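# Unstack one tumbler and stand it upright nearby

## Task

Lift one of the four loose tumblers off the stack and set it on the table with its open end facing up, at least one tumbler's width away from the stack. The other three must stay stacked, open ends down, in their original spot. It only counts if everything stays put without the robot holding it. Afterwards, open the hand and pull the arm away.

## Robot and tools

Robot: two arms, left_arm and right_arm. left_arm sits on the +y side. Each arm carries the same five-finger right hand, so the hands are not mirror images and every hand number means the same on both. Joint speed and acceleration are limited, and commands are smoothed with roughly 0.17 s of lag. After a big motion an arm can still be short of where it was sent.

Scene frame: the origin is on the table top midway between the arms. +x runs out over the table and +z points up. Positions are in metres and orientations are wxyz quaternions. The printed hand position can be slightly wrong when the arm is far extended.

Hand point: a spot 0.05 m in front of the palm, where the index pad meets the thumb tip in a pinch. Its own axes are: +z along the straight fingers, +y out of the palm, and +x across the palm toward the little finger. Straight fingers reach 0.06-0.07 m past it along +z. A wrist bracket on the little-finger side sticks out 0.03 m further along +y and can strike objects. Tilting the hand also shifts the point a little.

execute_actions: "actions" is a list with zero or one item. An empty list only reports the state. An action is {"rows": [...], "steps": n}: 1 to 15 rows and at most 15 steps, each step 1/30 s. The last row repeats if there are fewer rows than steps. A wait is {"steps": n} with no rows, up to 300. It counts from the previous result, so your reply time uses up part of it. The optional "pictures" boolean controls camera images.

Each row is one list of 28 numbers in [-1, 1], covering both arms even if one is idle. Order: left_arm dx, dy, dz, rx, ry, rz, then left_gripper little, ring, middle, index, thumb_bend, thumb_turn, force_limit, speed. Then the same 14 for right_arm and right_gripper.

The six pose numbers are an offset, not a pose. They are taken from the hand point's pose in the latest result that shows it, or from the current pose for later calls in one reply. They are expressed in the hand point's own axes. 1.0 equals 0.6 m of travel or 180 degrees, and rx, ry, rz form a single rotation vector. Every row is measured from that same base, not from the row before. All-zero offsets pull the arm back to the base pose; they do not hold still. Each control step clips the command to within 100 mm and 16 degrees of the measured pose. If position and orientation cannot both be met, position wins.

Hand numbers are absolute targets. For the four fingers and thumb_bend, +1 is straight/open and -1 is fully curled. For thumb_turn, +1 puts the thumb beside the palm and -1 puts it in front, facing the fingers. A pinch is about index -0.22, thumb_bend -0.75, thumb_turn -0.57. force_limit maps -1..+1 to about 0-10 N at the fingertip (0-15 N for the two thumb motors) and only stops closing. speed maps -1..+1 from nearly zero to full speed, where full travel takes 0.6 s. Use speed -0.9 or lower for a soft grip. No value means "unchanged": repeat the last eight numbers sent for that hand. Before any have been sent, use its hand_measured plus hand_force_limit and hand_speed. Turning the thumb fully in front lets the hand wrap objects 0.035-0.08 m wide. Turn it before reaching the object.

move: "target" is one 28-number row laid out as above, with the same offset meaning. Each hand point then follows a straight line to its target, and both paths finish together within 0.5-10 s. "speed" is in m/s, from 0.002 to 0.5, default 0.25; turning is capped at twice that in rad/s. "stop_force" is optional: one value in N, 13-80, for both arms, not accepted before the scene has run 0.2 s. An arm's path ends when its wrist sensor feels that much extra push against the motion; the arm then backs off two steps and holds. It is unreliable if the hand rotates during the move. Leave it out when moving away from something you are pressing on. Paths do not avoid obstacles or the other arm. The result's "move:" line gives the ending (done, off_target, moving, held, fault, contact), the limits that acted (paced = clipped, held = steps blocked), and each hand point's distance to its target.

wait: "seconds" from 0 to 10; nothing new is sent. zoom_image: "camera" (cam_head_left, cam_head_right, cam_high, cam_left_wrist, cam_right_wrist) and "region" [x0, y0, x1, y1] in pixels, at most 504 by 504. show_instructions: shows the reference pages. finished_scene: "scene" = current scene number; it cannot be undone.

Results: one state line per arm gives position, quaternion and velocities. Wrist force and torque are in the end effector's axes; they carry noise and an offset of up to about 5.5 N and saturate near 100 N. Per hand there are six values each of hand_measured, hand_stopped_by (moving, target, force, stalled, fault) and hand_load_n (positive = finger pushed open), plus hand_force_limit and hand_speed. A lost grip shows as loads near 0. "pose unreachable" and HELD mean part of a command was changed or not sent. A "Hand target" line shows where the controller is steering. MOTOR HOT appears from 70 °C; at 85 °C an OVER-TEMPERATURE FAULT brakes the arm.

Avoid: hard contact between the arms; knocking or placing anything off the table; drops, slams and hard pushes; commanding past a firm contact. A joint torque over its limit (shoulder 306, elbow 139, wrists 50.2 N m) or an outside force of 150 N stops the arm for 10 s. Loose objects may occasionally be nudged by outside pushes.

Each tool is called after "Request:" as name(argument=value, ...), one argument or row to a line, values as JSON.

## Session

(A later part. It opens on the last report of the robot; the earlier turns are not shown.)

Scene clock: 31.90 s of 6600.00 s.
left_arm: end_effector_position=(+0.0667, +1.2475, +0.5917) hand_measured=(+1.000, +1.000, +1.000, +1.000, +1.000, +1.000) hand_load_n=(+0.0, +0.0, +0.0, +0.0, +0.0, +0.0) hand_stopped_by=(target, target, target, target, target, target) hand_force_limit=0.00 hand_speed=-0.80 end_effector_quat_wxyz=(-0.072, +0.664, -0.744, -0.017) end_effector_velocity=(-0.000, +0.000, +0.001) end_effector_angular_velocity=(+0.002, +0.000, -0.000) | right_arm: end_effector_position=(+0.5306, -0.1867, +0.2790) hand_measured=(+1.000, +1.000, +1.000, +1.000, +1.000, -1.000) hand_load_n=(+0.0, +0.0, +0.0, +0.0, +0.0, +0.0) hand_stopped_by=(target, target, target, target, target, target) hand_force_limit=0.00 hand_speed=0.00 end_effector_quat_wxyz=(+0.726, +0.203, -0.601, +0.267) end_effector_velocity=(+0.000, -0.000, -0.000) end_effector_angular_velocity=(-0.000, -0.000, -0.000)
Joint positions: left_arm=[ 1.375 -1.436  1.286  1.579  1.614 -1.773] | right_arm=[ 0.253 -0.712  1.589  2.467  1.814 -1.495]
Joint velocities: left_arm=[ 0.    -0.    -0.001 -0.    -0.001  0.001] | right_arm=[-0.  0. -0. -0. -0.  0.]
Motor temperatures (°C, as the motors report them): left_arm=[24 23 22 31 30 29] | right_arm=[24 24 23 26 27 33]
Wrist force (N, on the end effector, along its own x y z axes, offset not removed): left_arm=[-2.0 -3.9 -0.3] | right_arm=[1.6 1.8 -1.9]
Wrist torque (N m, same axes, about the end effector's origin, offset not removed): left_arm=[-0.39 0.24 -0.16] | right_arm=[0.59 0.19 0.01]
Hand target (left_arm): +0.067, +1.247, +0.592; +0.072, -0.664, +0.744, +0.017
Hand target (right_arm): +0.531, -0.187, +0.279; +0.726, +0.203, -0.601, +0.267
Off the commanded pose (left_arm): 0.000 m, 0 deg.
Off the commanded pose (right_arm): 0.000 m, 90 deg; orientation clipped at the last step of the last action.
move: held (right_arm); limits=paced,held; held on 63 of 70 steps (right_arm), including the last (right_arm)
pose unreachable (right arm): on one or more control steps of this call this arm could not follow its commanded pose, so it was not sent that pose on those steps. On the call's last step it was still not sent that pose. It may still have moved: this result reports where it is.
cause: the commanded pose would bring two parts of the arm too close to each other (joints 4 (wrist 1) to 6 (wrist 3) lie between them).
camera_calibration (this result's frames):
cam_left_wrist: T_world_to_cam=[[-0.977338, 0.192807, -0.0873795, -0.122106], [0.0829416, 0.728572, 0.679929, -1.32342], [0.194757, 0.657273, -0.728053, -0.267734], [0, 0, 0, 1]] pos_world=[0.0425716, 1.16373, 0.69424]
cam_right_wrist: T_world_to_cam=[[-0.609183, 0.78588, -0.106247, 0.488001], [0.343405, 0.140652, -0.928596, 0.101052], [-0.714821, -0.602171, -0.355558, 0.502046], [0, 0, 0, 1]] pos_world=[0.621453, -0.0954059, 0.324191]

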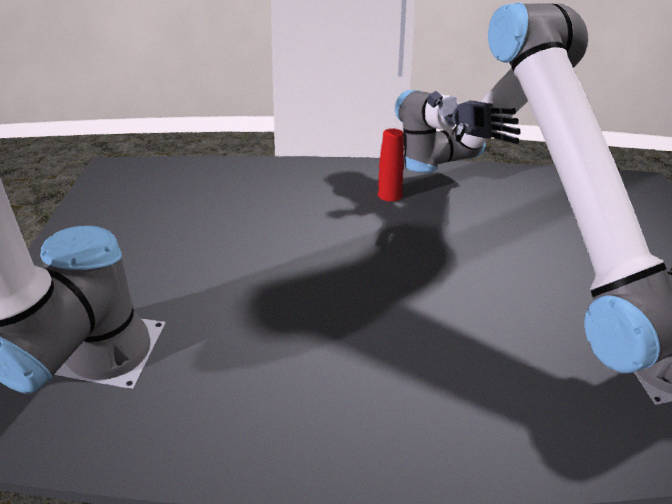

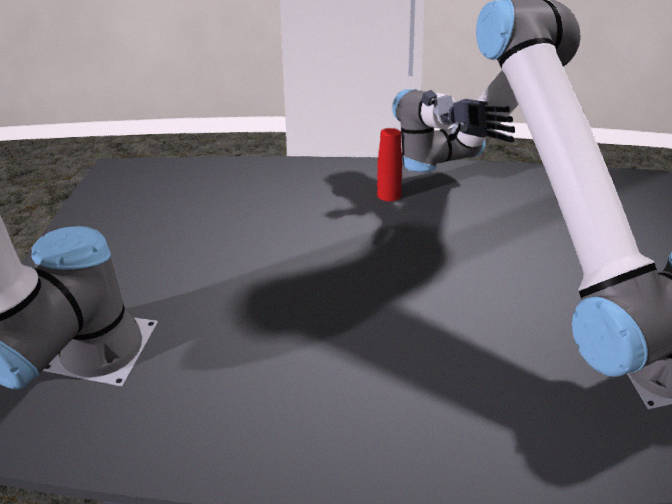

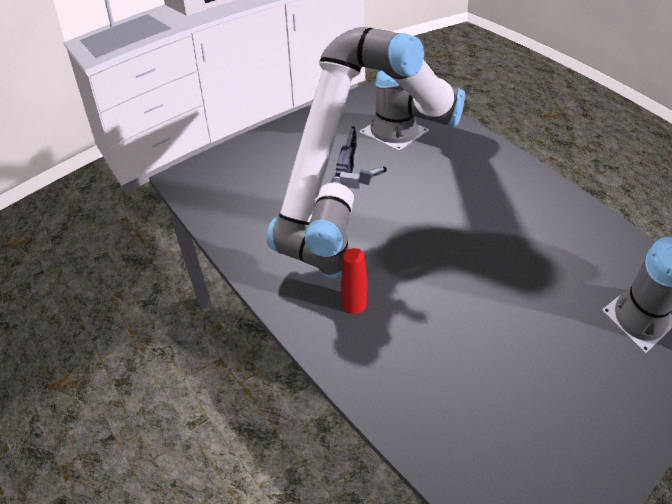

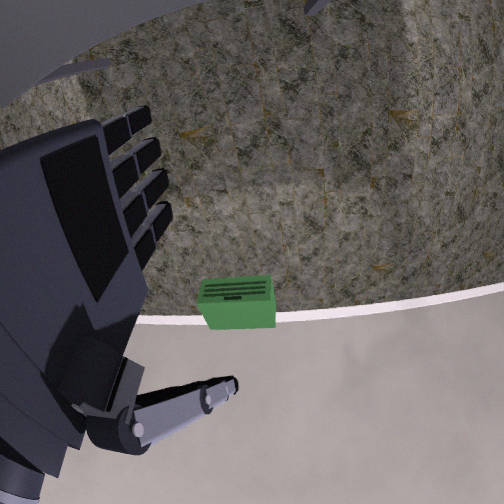

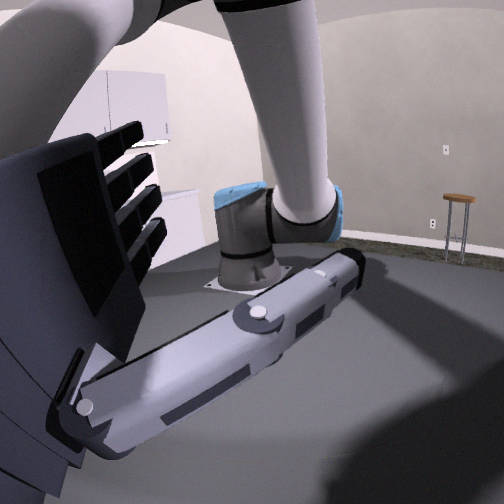

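Request:
move(
  target=[0,0,0,0,0,0,1,1,1,1,1,1,0,-0.8,0,-0.15,0.15,-0.22,0,0,1,1,1,1,1,-1,0,0],
  speed=0.15,
)

Request:
move(
  target=[0,0,0,0,0,0,1,1,1,1,1,1,0,-0.8,0,0,0,0,-0.5,0,1,1,1,1,1,-1,0,0],
  speed=0.3,
)

Request:
move(
  target=[0,0,0,0,0,0,1,1,1,1,1,1,0,-0.8,0,0,0,0,-0.46,0,1,1,1,1,1,-1,0,0],
  speed=0.3,
)

Scene clock: 43.27 s of 6600.00 s.
left_arm: end_effector_position=(+0.0667, +1.2475, +0.5917) hand_measured=(+1.000, +1.000, +1.000, +1.000, +1.000, +1.000) hand_load_n=(+0.0, +0.0, +0.0, +0.0, +0.0, +0.0) hand_stopped_by=(target, target, target, target, target, target) hand_force_limit=0.00 hand_speed=-0.80 end_effector_quat_wxyz=(-0.072, +0.664, -0.744, -0.017) end_effector_velocity=(-0.001, +0.000, +0.000) end_effector_angular_velocity=(+0.000, +0.000, +0.001) | right_arm: end_effector_position=(+0.5187, -0.3114, +0.2988) hand_measured=(+1.000, +1.000, +1.000, +1.000, +1.000, -1.000) hand_load_n=(+0.0, +0.0, +0.0, +0.0, +0.0, +0.0) hand_stopped_by=(target, target, target, target, target, target) hand_force_limit=0.00 hand_speed=0.00 end_effector_quat_wxyz=(+0.752, -0.055, -0.656, +0.048) end_effector_velocity=(-0.000, -0.003, +0.000) end_effector_angular_velocity=(-0.002, -0.002, -0.010)
Joint positions: left_arm=[ 1.375 -1.436  1.286  1.579  1.614 -1.773] | right_arm=[-0.131 -0.889  1.865  2.301  1.507 -1.433]
Joint velocities: left_arm=[ 0.001  0.    -0.001  0.    -0.     0.   ] | right_arm=[-0.007 -0.003  0.004 -0.003 -0.003  0.002]
Motor temperatures (°C, as the motors report them): left_arm=[24 23 22 31 30 29] | right_arm=[24 24 23 26 27 33]
Wrist force (N, on the end effector, along its own x y z axes, offset not removed): left_arm=[0.4 -5.9 -1.6] | right_arm=[3.6 -1.2 0.8]
Wrist torque (N m, same axes, about the end effector's origin, offset not removed): left_arm=[-0.43 -0.09 0.05] | right_arm=[0.07 -0.43 0.12]
Hand target (left_arm): +0.067, +1.247, +0.592; +0.072, -0.664, +0.744, +0.017
Hand target (right_arm): +0.519, -0.312, +0.299; +0.752, -0.055, -0.656, +0.048
Off the commanded pose (left_arm): 0.000 m, 0 deg.
Off the commanded pose (right_arm): 0.000 m, 0 deg.
After step 90, 5.63 s passed at rest.
move: done
camera_calibration (this result's frames):
cam_left_wrist: T_world_to_cam=[[-0.977338, 0.192807, -0.0873794, -0.122106], [0.0829418, 0.728572, 0.679929, -1.32342], [0.194757, 0.657273, -0.728053, -0.267734], [0, 0, 0, 1]] pos_world=[0.0425716, 1.16373, 0.69424]
cam_right_wrist: T_world_to_cam=[[0.0279032, 0.974486, -0.222706, 0.344006], [0.410692, -0.214297, -0.886233, -0.0170884], [-0.911347, -0.0667349, -0.406193, 0.709291], [0, 0, 0, 1]] pos_world=[0.643829, -0.291556, 0.349577]

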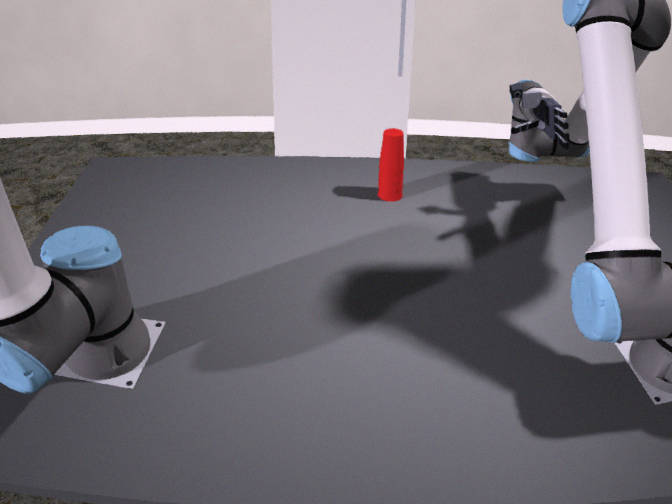

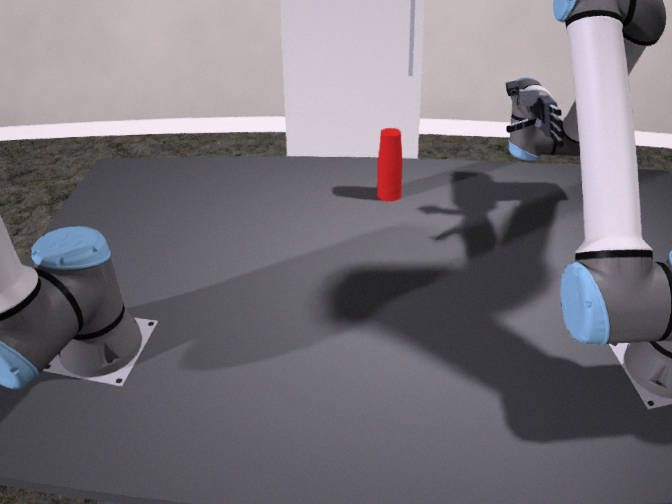

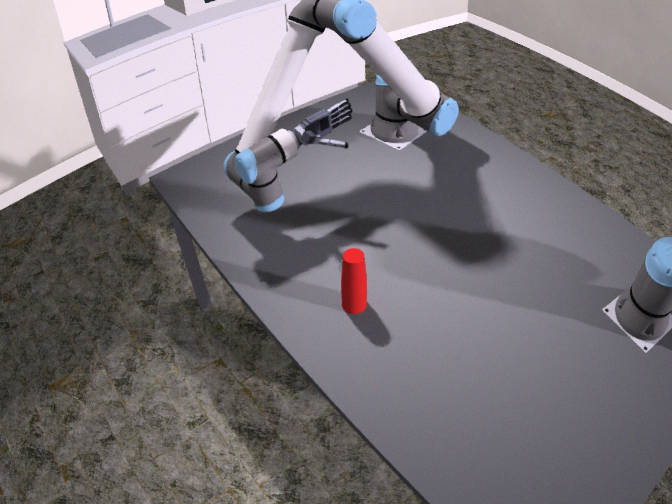

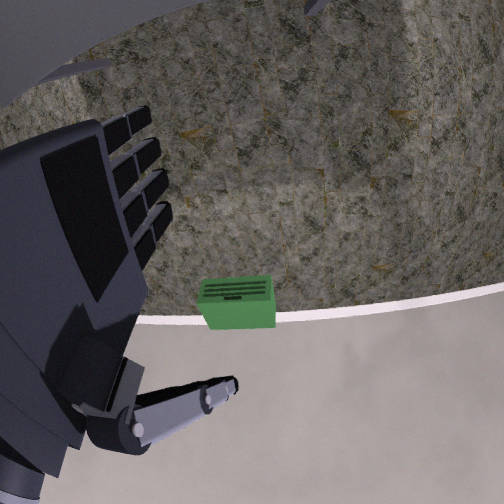

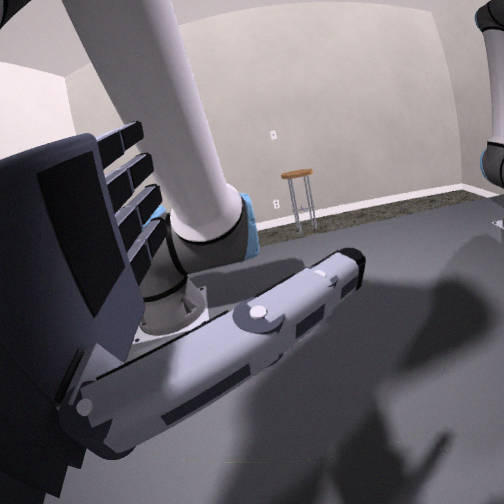

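Scene clock: 46.43 s of 6600.00 s.
left_arm: end_effector_position=(+0.0667, +1.2475, +0.5917) hand_measured=(+1.000, +1.000, +1.000, +1.000, +1.000, +1.000) hand_load_n=(+0.0, +0.0, +0.0, +0.0, +0.0, +0.0) hand_stopped_by=(target, target, target, target, target, target) hand_force_limit=0.00 hand_speed=-0.80 end_effector_quat_wxyz=(-0.072, +0.664, -0.744, -0.017) end_effector_velocity=(+0.000, +0.000, +0.001) end_effector_angular_velocity=(+0.001, +0.000, +0.001) | right_arm: end_effector_position=(+0.5192, -0.3114, +0.2990) hand_measured=(+1.000, +1.000, +1.000, +1.000, +1.000, -1.000) hand_load_n=(+0.0, +0.0, +0.0, +0.0, +0.0, +0.0) hand_stopped_by=(target, target, target, target, target, target) hand_force_limit=0.00 hand_speed=0.00 end_effector_quat_wxyz=(-0.069, +0.005, +0.995, -0.072) end_effector_velocity=(-0.000, +0.000, -0.000) end_effector_angular_velocity=(+0.001, -0.015, +0.005)
Joint positions: left_arm=[ 1.375 -1.436  1.286  1.579  1.614 -1.773] | right_arm=[-0.023 -1.439  1.859  1.31   1.691 -1.397]
Joint velocities: left_arm=[-0.    -0.    -0.001 -0.    -0.001 -0.001] | right_arm=[ 0.001 -0.007  0.004 -0.013  0.001 -0.003]
Motor temperatures (°C, as the motors report them): left_arm=[24 23 22 31 30 29] | right_arm=[24 24 23 26 27 33]
Wrist force (N, on the end effector, along its own x y z axes, offset not removed): left_arm=[-2.8 -3.8 -0.5] | right_arm=[0.8 -2.6 -3.2]
Wrist torque (N m, same axes, about the end effector's origin, offset not removed): left_arm=[-0.27 0.31 -0.15] | right_arm=[-0.02 0.17 -0.25]
Hand target (left_arm): +0.067, +1.247, +0.592; +0.072, -0.664, +0.744, +0.017
Hand target (right_arm): +0.519, -0.311, +0.299; -0.068, +0.005, +0.995, -0.072
Off the commanded pose (left_arm): 0.000 m, 0 deg.
Off the commanded pose (right_arm): 0.000 m, 0 deg.
move: done
camera_calibration (this result's frames):
cam_left_wrist: T_world_to_cam=[[-0.977338, 0.192807, -0.0873796, -0.122105], [0.0829415, 0.728572, 0.679929, -1.32342], [0.194757, 0.657273, -0.728053, -0.267734], [0, 0, 0, 1]] pos_world=[0.0425717, 1.16373, 0.69424]
cam_right_wrist: T_world_to_cam=[[0.0788786, 0.990193, -0.115306, 0.290325], [0.908624, -0.0238296, 0.416934, -0.605864], [0.410097, -0.137657, -0.901593, 0.149729], [0, 0, 0, 1]] pos_world=[0.466199, -0.281304, 0.421076]

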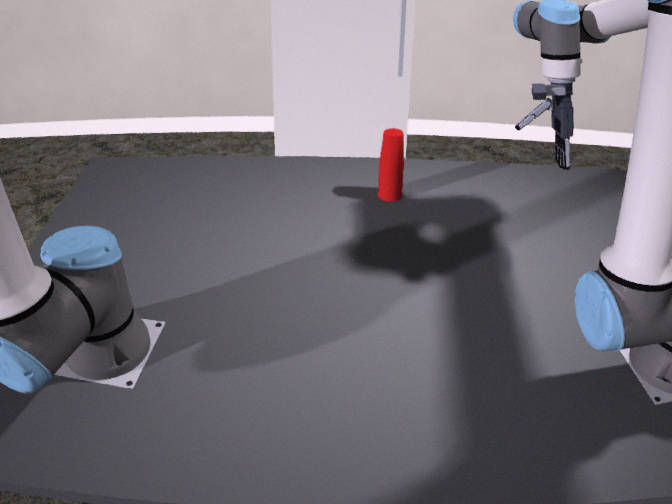

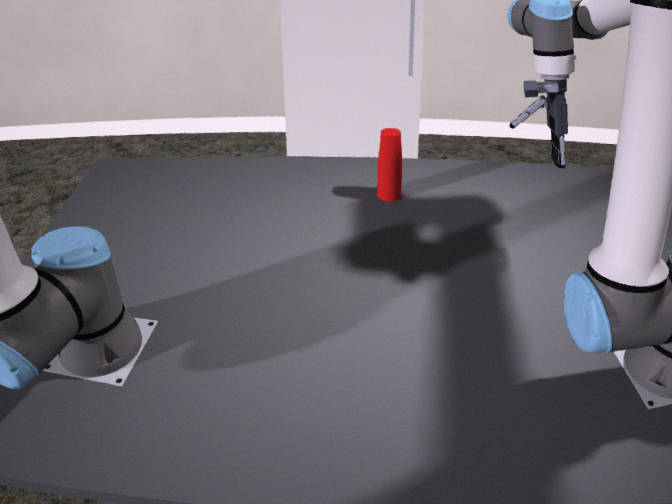

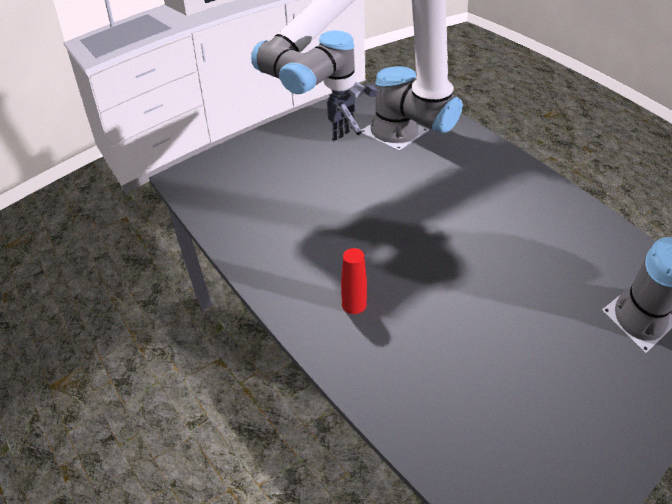

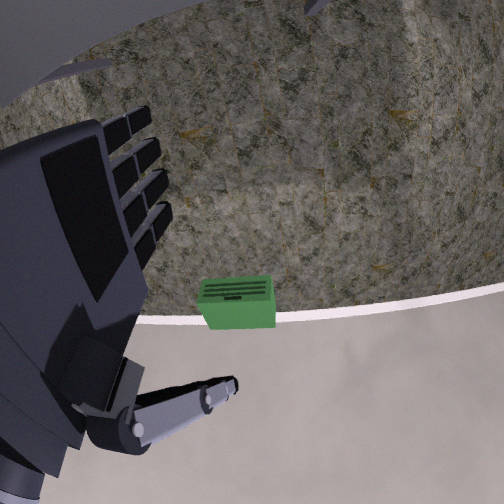

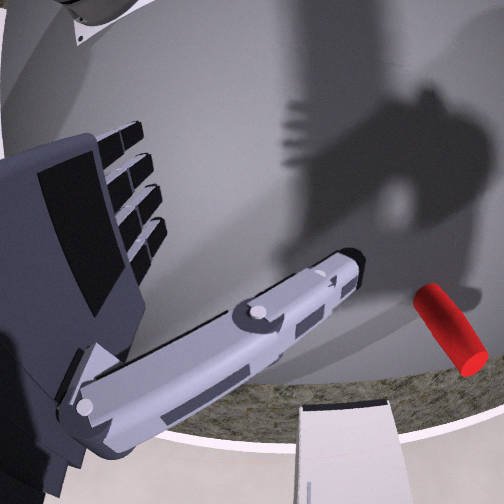

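Scene clock: 49.40 s of 6600.00 s.
left_arm: end_effector_position=(+0.0667, +1.2475, +0.5917) hand_measured=(+1.000, +1.000, +1.000, +1.000, +1.000, +1.000) hand_load_n=(+0.0, +0.0, +0.0, +0.0, +0.0, +0.0) hand_stopped_by=(target, target, target, target, target, target) hand_force_limit=0.00 hand_speed=-0.80 end_effector_quat_wxyz=(-0.072, +0.664, -0.744, -0.017) end_effector_velocity=(-0.001, +0.000, -0.000) end_effector_angular_velocity=(+0.000, +0.000, +0.002) | right_arm: end_effector_position=(+0.5190, -0.3114, +0.2994) hand_measured=(+1.000, +1.000, +1.000, +1.000, +1.000, -1.000) hand_load_n=(+0.0, +0.0, +0.0, +0.0, +0.0, +0.0) hand_stopped_by=(target, target, target, target, target, target) hand_force_limit=0.00 hand_speed=0.00 end_effector_quat_wxyz=(+0.606, -0.044, +0.792, -0.057) end_effector_velocity=(+0.000, +0.000, -0.000) end_effector_angular_velocity=(+0.001, -0.014, +0.004)
Joint positions: left_arm=[ 1.375 -1.436  1.286  1.579  1.614 -1.773] | right_arm=[ 0.019 -1.993  2.497 -0.235  1.797 -1.658]
Joint velocities: left_arm=[ 0.001  0.    -0.    -0.    -0.    -0.001] | right_arm=[-0.004 -0.002  0.008 -0.021 -0.008 -0.004]
Motor temperatures (°C, as the motors report them): left_arm=[24 23 22 31 30 29] | right_arm=[24 24 23 26 27 33]
Wrist force (N, on the end effector, along its own x y z axes, offset not removed): left_arm=[0.9 -4.4 -3.5] | right_arm=[2.9 -4.5 -0.3]
Wrist torque (N m, same axes, about the end effector's origin, offset not removed): left_arm=[-0.23 -0.05 0.06] | right_arm=[-0.46 -0.21 -0.25]
Hand target (left_arm): +0.067, +1.247, +0.592; +0.072, -0.664, +0.744, +0.017
Hand target (right_arm): +0.519, -0.311, +0.299; +0.607, -0.044, +0.792, -0.057
Off the commanded pose (left_arm): 0.000 m, 0 deg.
Off the commanded pose (right_arm): 0.000 m, 0 deg.
move: done
camera_calibration (this result's frames):
cam_left_wrist: T_world_to_cam=[[-0.977338, 0.192807, -0.0873795, -0.122106], [0.0829418, 0.728572, 0.679929, -1.32342], [0.194758, 0.657273, -0.728053, -0.267734], [0, 0, 0, 1]] pos_world=[0.0425717, 1.16373, 0.69424]
cam_right_wrist: T_world_to_cam=[[-0.0189834, 0.997908, -0.061793, 0.327577], [-0.290542, 0.0536311, 0.955358, -0.120602], [0.956674, 0.0360893, 0.288916, -0.435775], [0, 0, 0, 1]] pos_world=[0.388074, -0.304697, 0.261362]

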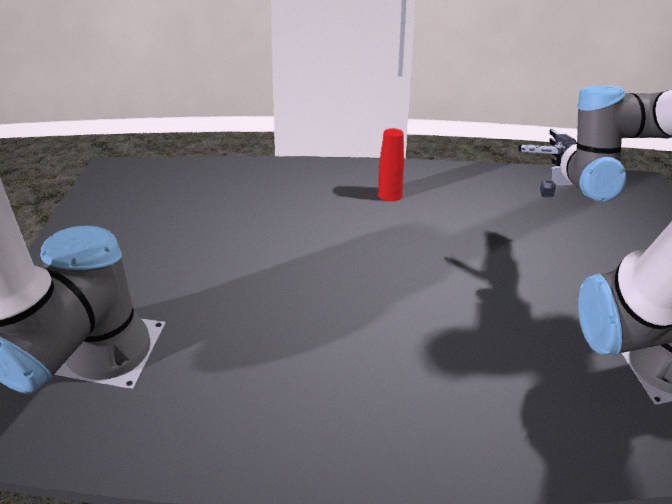

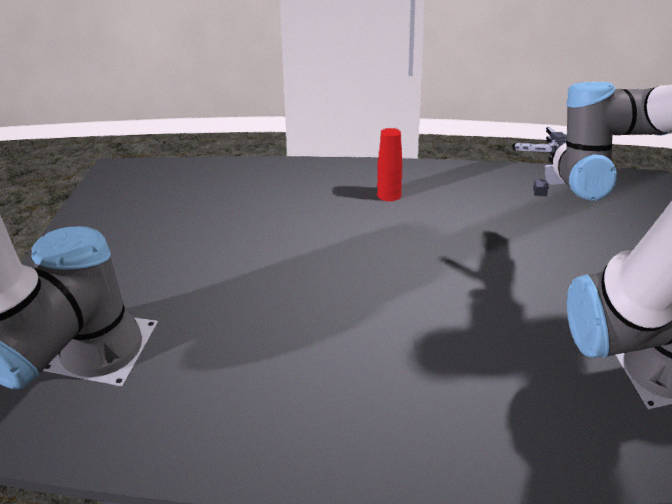

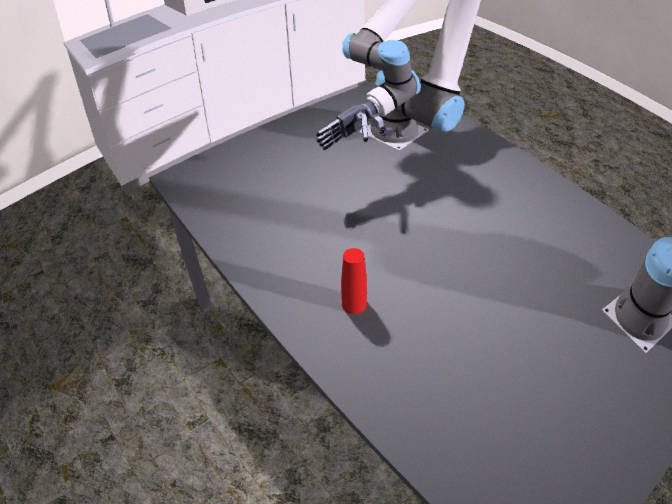

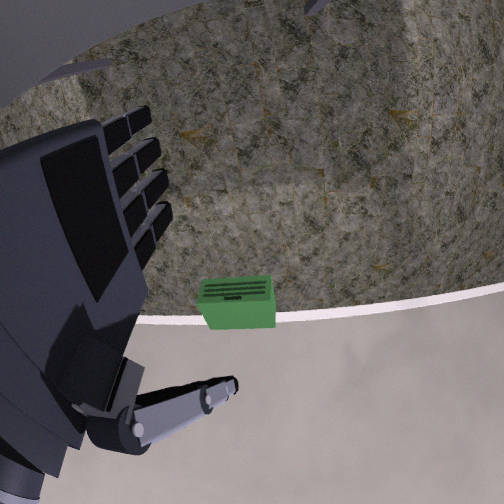

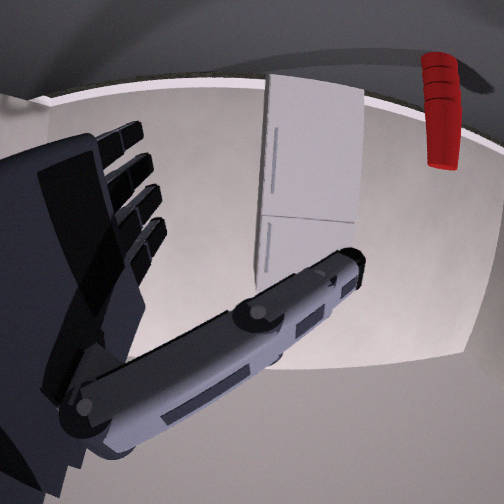

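Request:
move(
  target=[0,0,0,0,0,0,1,1,1,1,1,1,0,-0.8,0,0,0,0,-0.085,0.046,1,1,1,1,1,-1,0,0],
  speed=0.2,
)

Request:
move(
  target=[0,0,0,0,0,0,1,1,1,1,1,1,0,-0.8,0.2,0.56,0.1,0,0,0,1,1,1,1,1,-1,0,0],
  speed=0.2,
)

Scene clock: 56.83 s of 6600.00 s.
left_arm: end_effector_position=(+0.0667, +1.2475, +0.5917) hand_measured=(+1.000, +1.000, +1.000, +1.000, +1.000, +1.000) hand_load_n=(+0.0, +0.0, +0.0, +0.0, +0.0, +0.0) hand_stopped_by=(target, target, target, target, target, target) hand_force_limit=0.00 hand_speed=-0.80 end_effector_quat_wxyz=(-0.072, +0.664, -0.744, -0.017) end_effector_velocity=(+0.000, +0.000, -0.001) end_effector_angular_velocity=(-0.001, +0.001, -0.001) | right_arm: end_effector_position=(+0.5188, -0.3115, +0.2994) hand_measured=(+1.000, +1.000, +1.000, +1.000, +1.000, -1.000) hand_load_n=(+0.0, +0.0, +0.0, +0.0, +0.0, +0.0) hand_stopped_by=(target, target, target, target, target, target) hand_force_limit=0.00 hand_speed=0.00 end_effector_quat_wxyz=(+0.708, +0.006, +0.706, -0.007) end_effector_velocity=(+0.000, +0.001, -0.000) end_effector_angular_velocity=(+0.004, -0.013, +0.001)
Joint positions: left_arm=[ 1.375 -1.436  1.286  1.579  1.614 -1.773] | right_arm=[ 0.014 -1.955  2.638 -0.686  1.78  -1.573]
Joint velocities: left_arm=[-0.     0.001  0.     0.     0.     0.   ] | right_arm=[ 0.003  0.008  0.005 -0.026  0.002  0.001]
Motor temperatures (°C, as the motors report them): left_arm=[24 23 22 31 30 29] | right_arm=[24 24 23 26 27 33]
Wrist force (N, on the end effector, along its own x y z axes, offset not removed): left_arm=[-0.1 -2.9 -0.3] | right_arm=[2.8 2.4 -0.2]
Wrist torque (N m, same axes, about the end effector's origin, offset not removed): left_arm=[-0.14 -0.04 -0.03] | right_arm=[0.66 -0.25 -0.03]
Hand target (left_arm): +0.067, +1.247, +0.592; +0.072, -0.664, +0.744, +0.017
Hand target (right_arm): +0.519, -0.311, +0.299; +0.708, +0.006, +0.706, -0.007
Off the commanded pose (left_arm): 0.000 m, 0 deg.
Off the commanded pose (right_arm): 0.000 m, 0 deg.
After step 90, 3.17 s passed at rest.
move: done
camera_calibration (this result's frames):
cam_left_wrist: T_world_to_cam=[[-0.977338, 0.192807, -0.0873795, -0.122106], [0.0829417, 0.728572, 0.679929, -1.32342], [0.194758, 0.657273, -0.728053, -0.267734], [0, 0, 0, 1]] pos_world=[0.0425717, 1.16373, 0.69424]
cam_right_wrist: T_world_to_cam=[[-0.0215622, 0.997132, 0.0725442, 0.288513], [-0.533486, -0.0728426, 0.842667, -0.000304292], [0.845534, -0.0205315, 0.533526, -0.468874], [0, 0, 0, 1]] pos_world=[0.402508, -0.297335, 0.229483]

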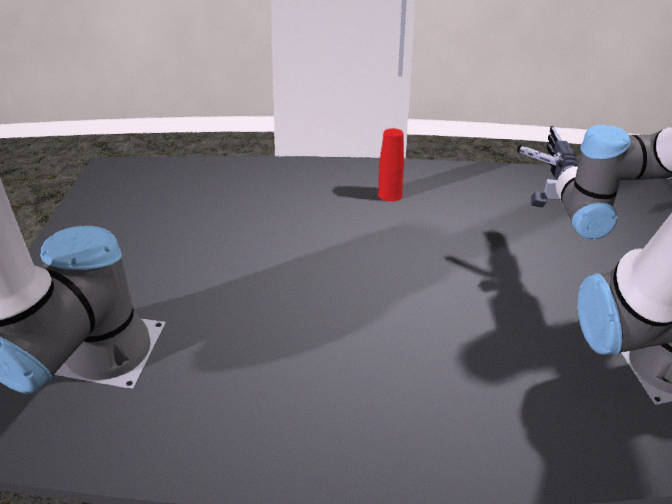

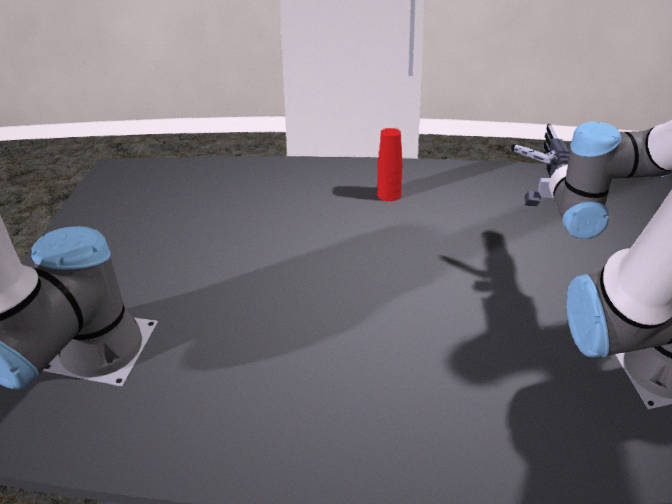

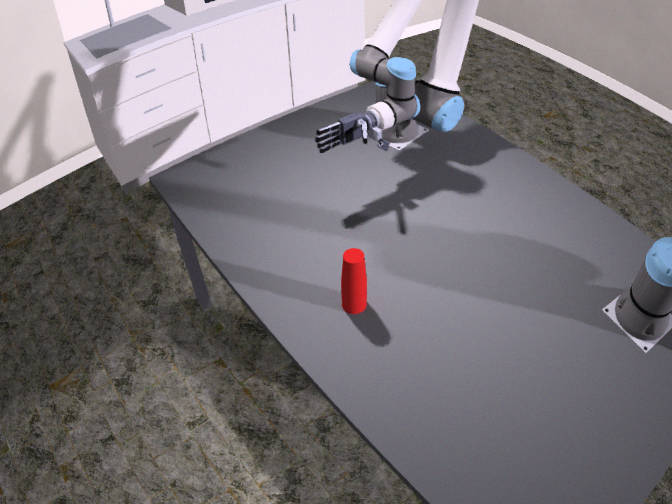

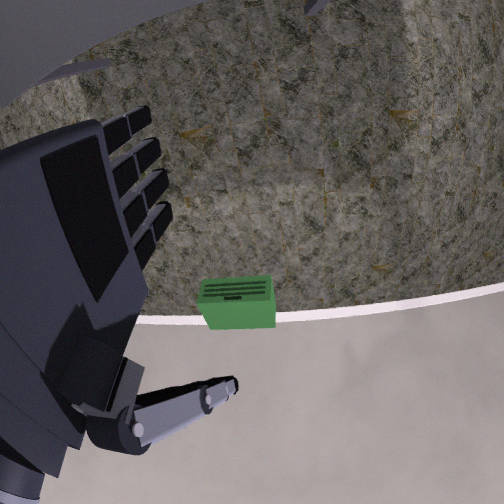

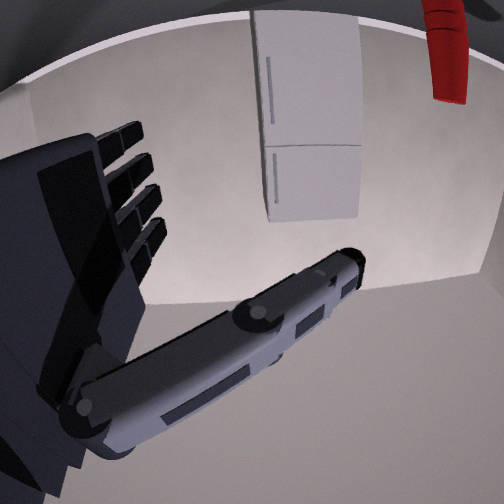

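Scene clock: 59.23 s of 6600.00 s.
left_arm: end_effector_position=(+0.0667, +1.2475, +0.5917) hand_measured=(+1.000, +1.000, +1.000, +1.000, +1.000, +1.000) hand_load_n=(+0.0, +0.0, +0.0, +0.0, +0.0, +0.0) hand_stopped_by=(target, target, target, target, target, target) hand_force_limit=0.00 hand_speed=-0.80 end_effector_quat_wxyz=(-0.072, +0.664, -0.744, -0.017) end_effector_velocity=(+0.000, -0.000, +0.000) end_effector_angular_velocity=(+0.000, -0.001, -0.001) | right_arm: end_effector_position=(+0.5850, +0.0228, +0.1789) hand_measured=(+1.000, +1.000, +1.000, +1.000, +1.000, -1.000) hand_load_n=(+0.0, +0.0, +0.0, +0.0, +0.0, +0.0) hand_stopped_by=(target, target, target, target, target, target) hand_force_limit=0.00 hand_speed=0.00 end_effector_quat_wxyz=(+0.708, +0.006, +0.706, -0.006) end_effector_velocity=(+0.001, +0.002, -0.001) end_effector_angular_velocity=(+0.001, +0.000, -0.001)
Joint positions: left_arm=[ 1.375 -1.436  1.286  1.579  1.614 -1.773] | right_arm=[ 0.679 -1.151  2.124 -0.976  2.445 -1.573]
Joint velocities: left_arm=[-0.001 -0.001  0.     0.     0.     0.   ] | right_arm=[ 0.001  0.004 -0.005  0.001  0.002  0.002]
Motor temperatures (°C, as the motors report them): left_arm=[24 23 22 31 30 29] | right_arm=[24 24 23 26 27 33]
Wrist force (N, on the end effector, along its own x y z axes, offset not removed): left_arm=[-2.3 -3.8 -1.9] | right_arm=[4.3 -0.2 -5.1]
Wrist torque (N m, same axes, about the end effector's origin, offset not removed): left_arm=[-0.09 0.34 -0.22] | right_arm=[0.41 -0.42 -0.02]
Hand target (left_arm): +0.067, +1.247, +0.592; +0.072, -0.664, +0.744, +0.017
Hand target (right_arm): +0.585, +0.023, +0.179; +0.708, +0.006, +0.706, -0.006
Off the commanded pose (left_arm): 0.000 m, 0 deg.
Off the commanded pose (right_arm): 0.000 m, 0 deg.
move: done
camera_calibration (this result's frames):
cam_left_wrist: T_world_to_cam=[[-0.977338, 0.192807, -0.0873795, -0.122106], [0.0829416, 0.728572, 0.679929, -1.32342], [0.194757, 0.657273, -0.728053, -0.267734], [0, 0, 0, 1]] pos_world=[0.0425716, 1.16373, 0.69424]
cam_right_wrist: T_world_to_cam=[[-0.0215732, 0.997035, 0.073863, -0.0349086], [-0.532863, -0.0739785, 0.842962, 0.160464], [0.845927, -0.0211735, 0.532879, -0.453728], [0, 0, 0, 1]] pos_world=[0.468573, 0.037069, 0.109096]

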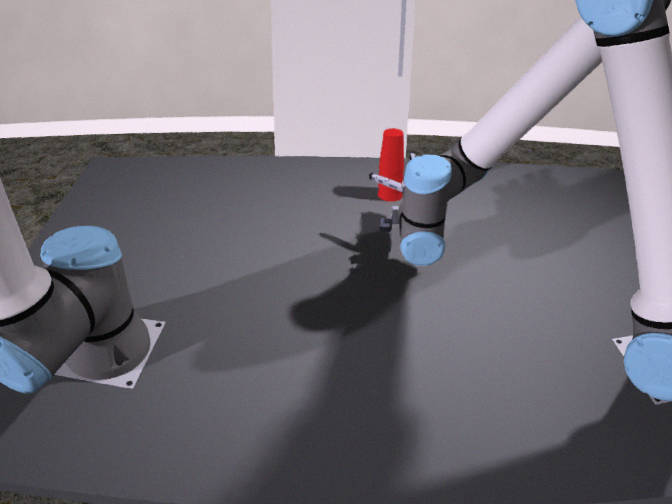

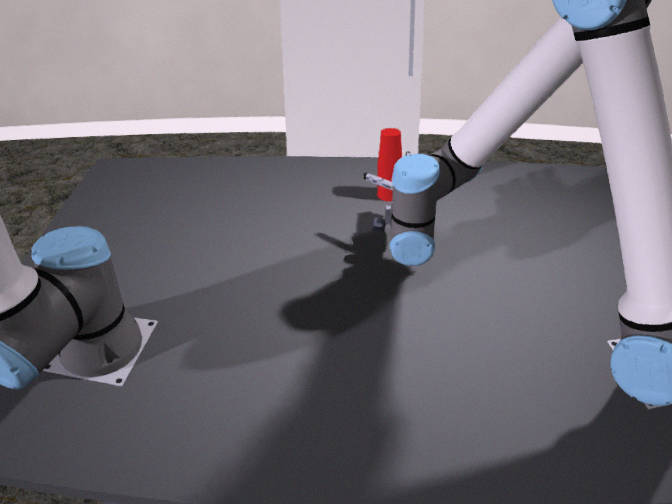

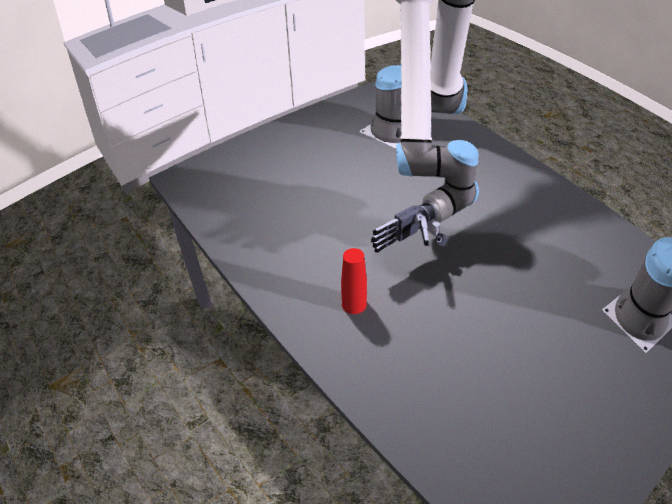

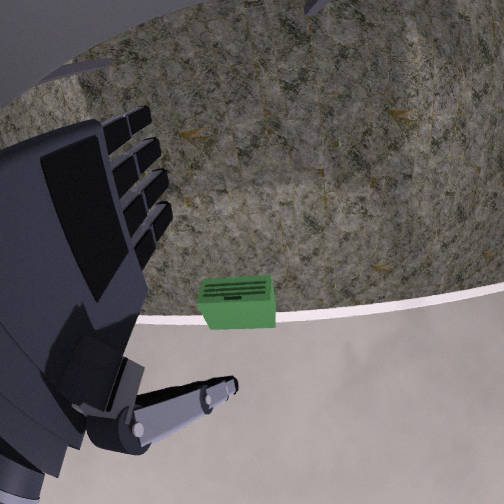

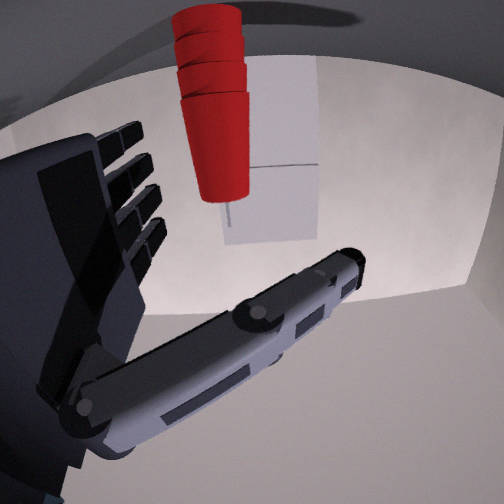

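Request:
move(
  target=[0,0,0,0,0,0,1,1,1,1,1,1,0,-0.8,0.01,-0.012,0.25,0,0,0,1,1,1,1,1,-1,0,0],
  speed=0.07,
)

Scene clock: 68.73 s of 6600.00 s.
left_arm: end_effector_position=(+0.0667, +1.2475, +0.5917) hand_measured=(+1.000, +1.000, +1.000, +1.000, +1.000, +1.000) hand_load_n=(+0.0, +0.0, +0.0, +0.0, +0.0, +0.0) hand_stopped_by=(target, target, target, target, target, target) hand_force_limit=0.00 hand_speed=-0.80 end_effector_quat_wxyz=(-0.072, +0.664, -0.744, -0.017) end_effector_velocity=(-0.000, +0.000, -0.000) end_effector_angular_velocity=(-0.001, +0.001, +0.000) | right_arm: end_effector_position=(+0.7346, +0.0129, +0.1732) hand_measured=(+1.000, +1.000, +1.000, +1.000, +1.000, -1.000) hand_load_n=(+0.0, +0.0, +0.0, +0.0, +0.0, +0.0) hand_stopped_by=(target, target, target, target, target, target) hand_force_limit=0.00 hand_speed=0.00 end_effector_quat_wxyz=(+0.708, +0.006, +0.706, -0.007) end_effector_velocity=(+0.002, +0.000, +0.000) end_effector_angular_velocity=(+0.000, -0.000, +0.000)
Joint positions: left_arm=[ 1.375 -1.436  1.286  1.579  1.614 -1.773] | right_arm=[ 0.497 -1.067  1.989 -0.925  2.262 -1.573]
Joint velocities: left_arm=[ 0.     0.     0.001  0.    -0.001 -0.   ] | right_arm=[-0.002  0.002 -0.003  0.001 -0.002  0.   ]
Motor temperatures (°C, as the motors report them): left_arm=[24 23 23 31 30 29] | right_arm=[24 24 23 26 27 33]
Wrist force (N, on the end effector, along its own x y z axes, offset not removed): left_arm=[-2.2 -2.9 -0.5] | right_arm=[0.4 -3.9 -0.1]
Wrist torque (N m, same axes, about the end effector's origin, offset not removed): left_arm=[-0.11 0.15 -0.25] | right_arm=[-0.38 0.16 -0.38]
Hand target (left_arm): +0.067, +1.247, +0.592; +0.072, -0.664, +0.744, +0.017
Hand target (right_arm): +0.735, +0.013, +0.173; +0.708, +0.006, +0.706, -0.007
Off the commanded pose (left_arm): 0.000 m, 0 deg.
Off the commanded pose (right_arm): 0.000 m, 0 deg.
After step 90, 3.90 s passed at rest.
move: done
camera_calibration (this result's frames):
cam_left_wrist: T_world_to_cam=[[-0.977338, 0.192807, -0.0873795, -0.122105], [0.0829416, 0.728572, 0.679929, -1.32342], [0.194757, 0.657273, -0.728053, -0.267734], [0, 0, 0, 1]] pos_world=[0.0425716, 1.16373, 0.69424]
cam_right_wrist: T_world_to_cam=[[-0.0215835, 0.997058, 0.0735497, -0.0213208], [-0.533116, -0.0737129, 0.842825, 0.244528], [0.845767, -0.0210194, 0.533139, -0.57736], [0, 0, 0, 1]] pos_world=[0.618213, 0.0271472, 0.103286]

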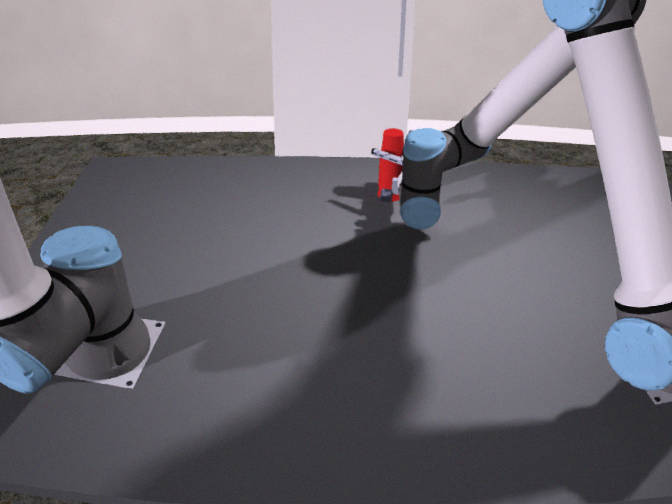

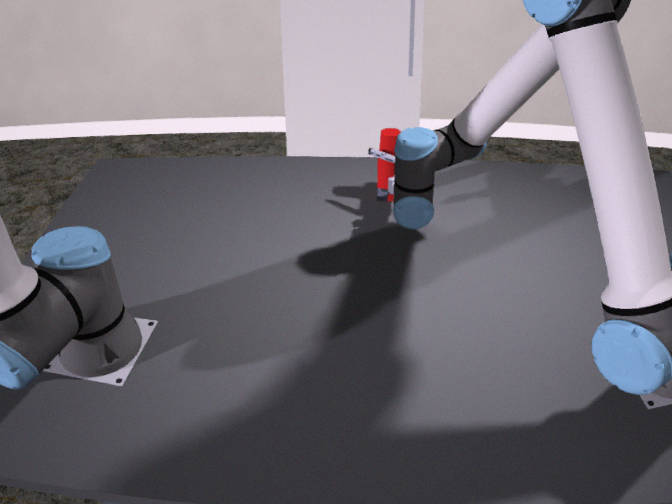

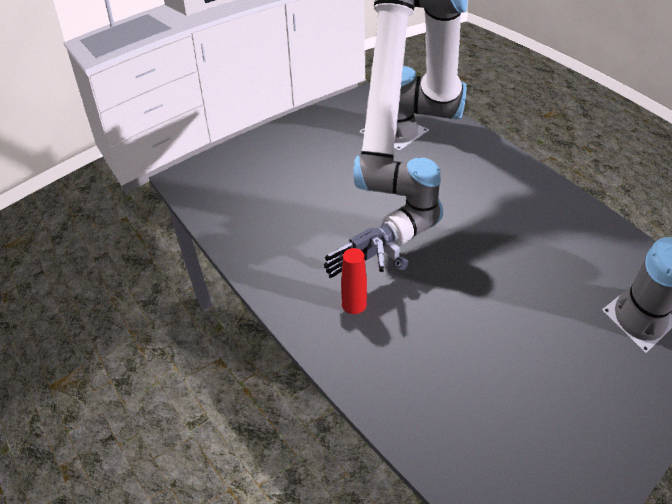

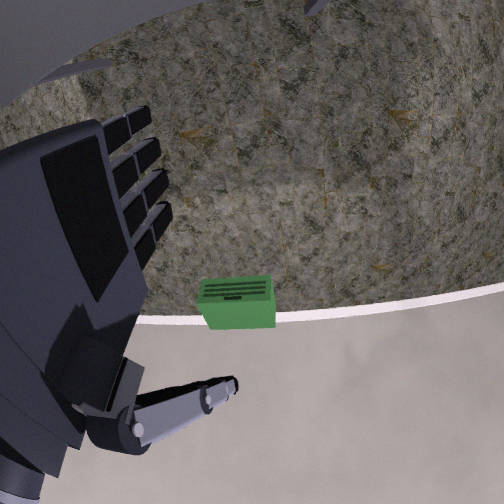

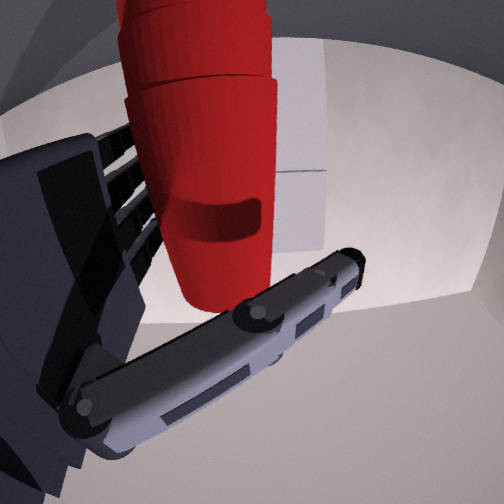

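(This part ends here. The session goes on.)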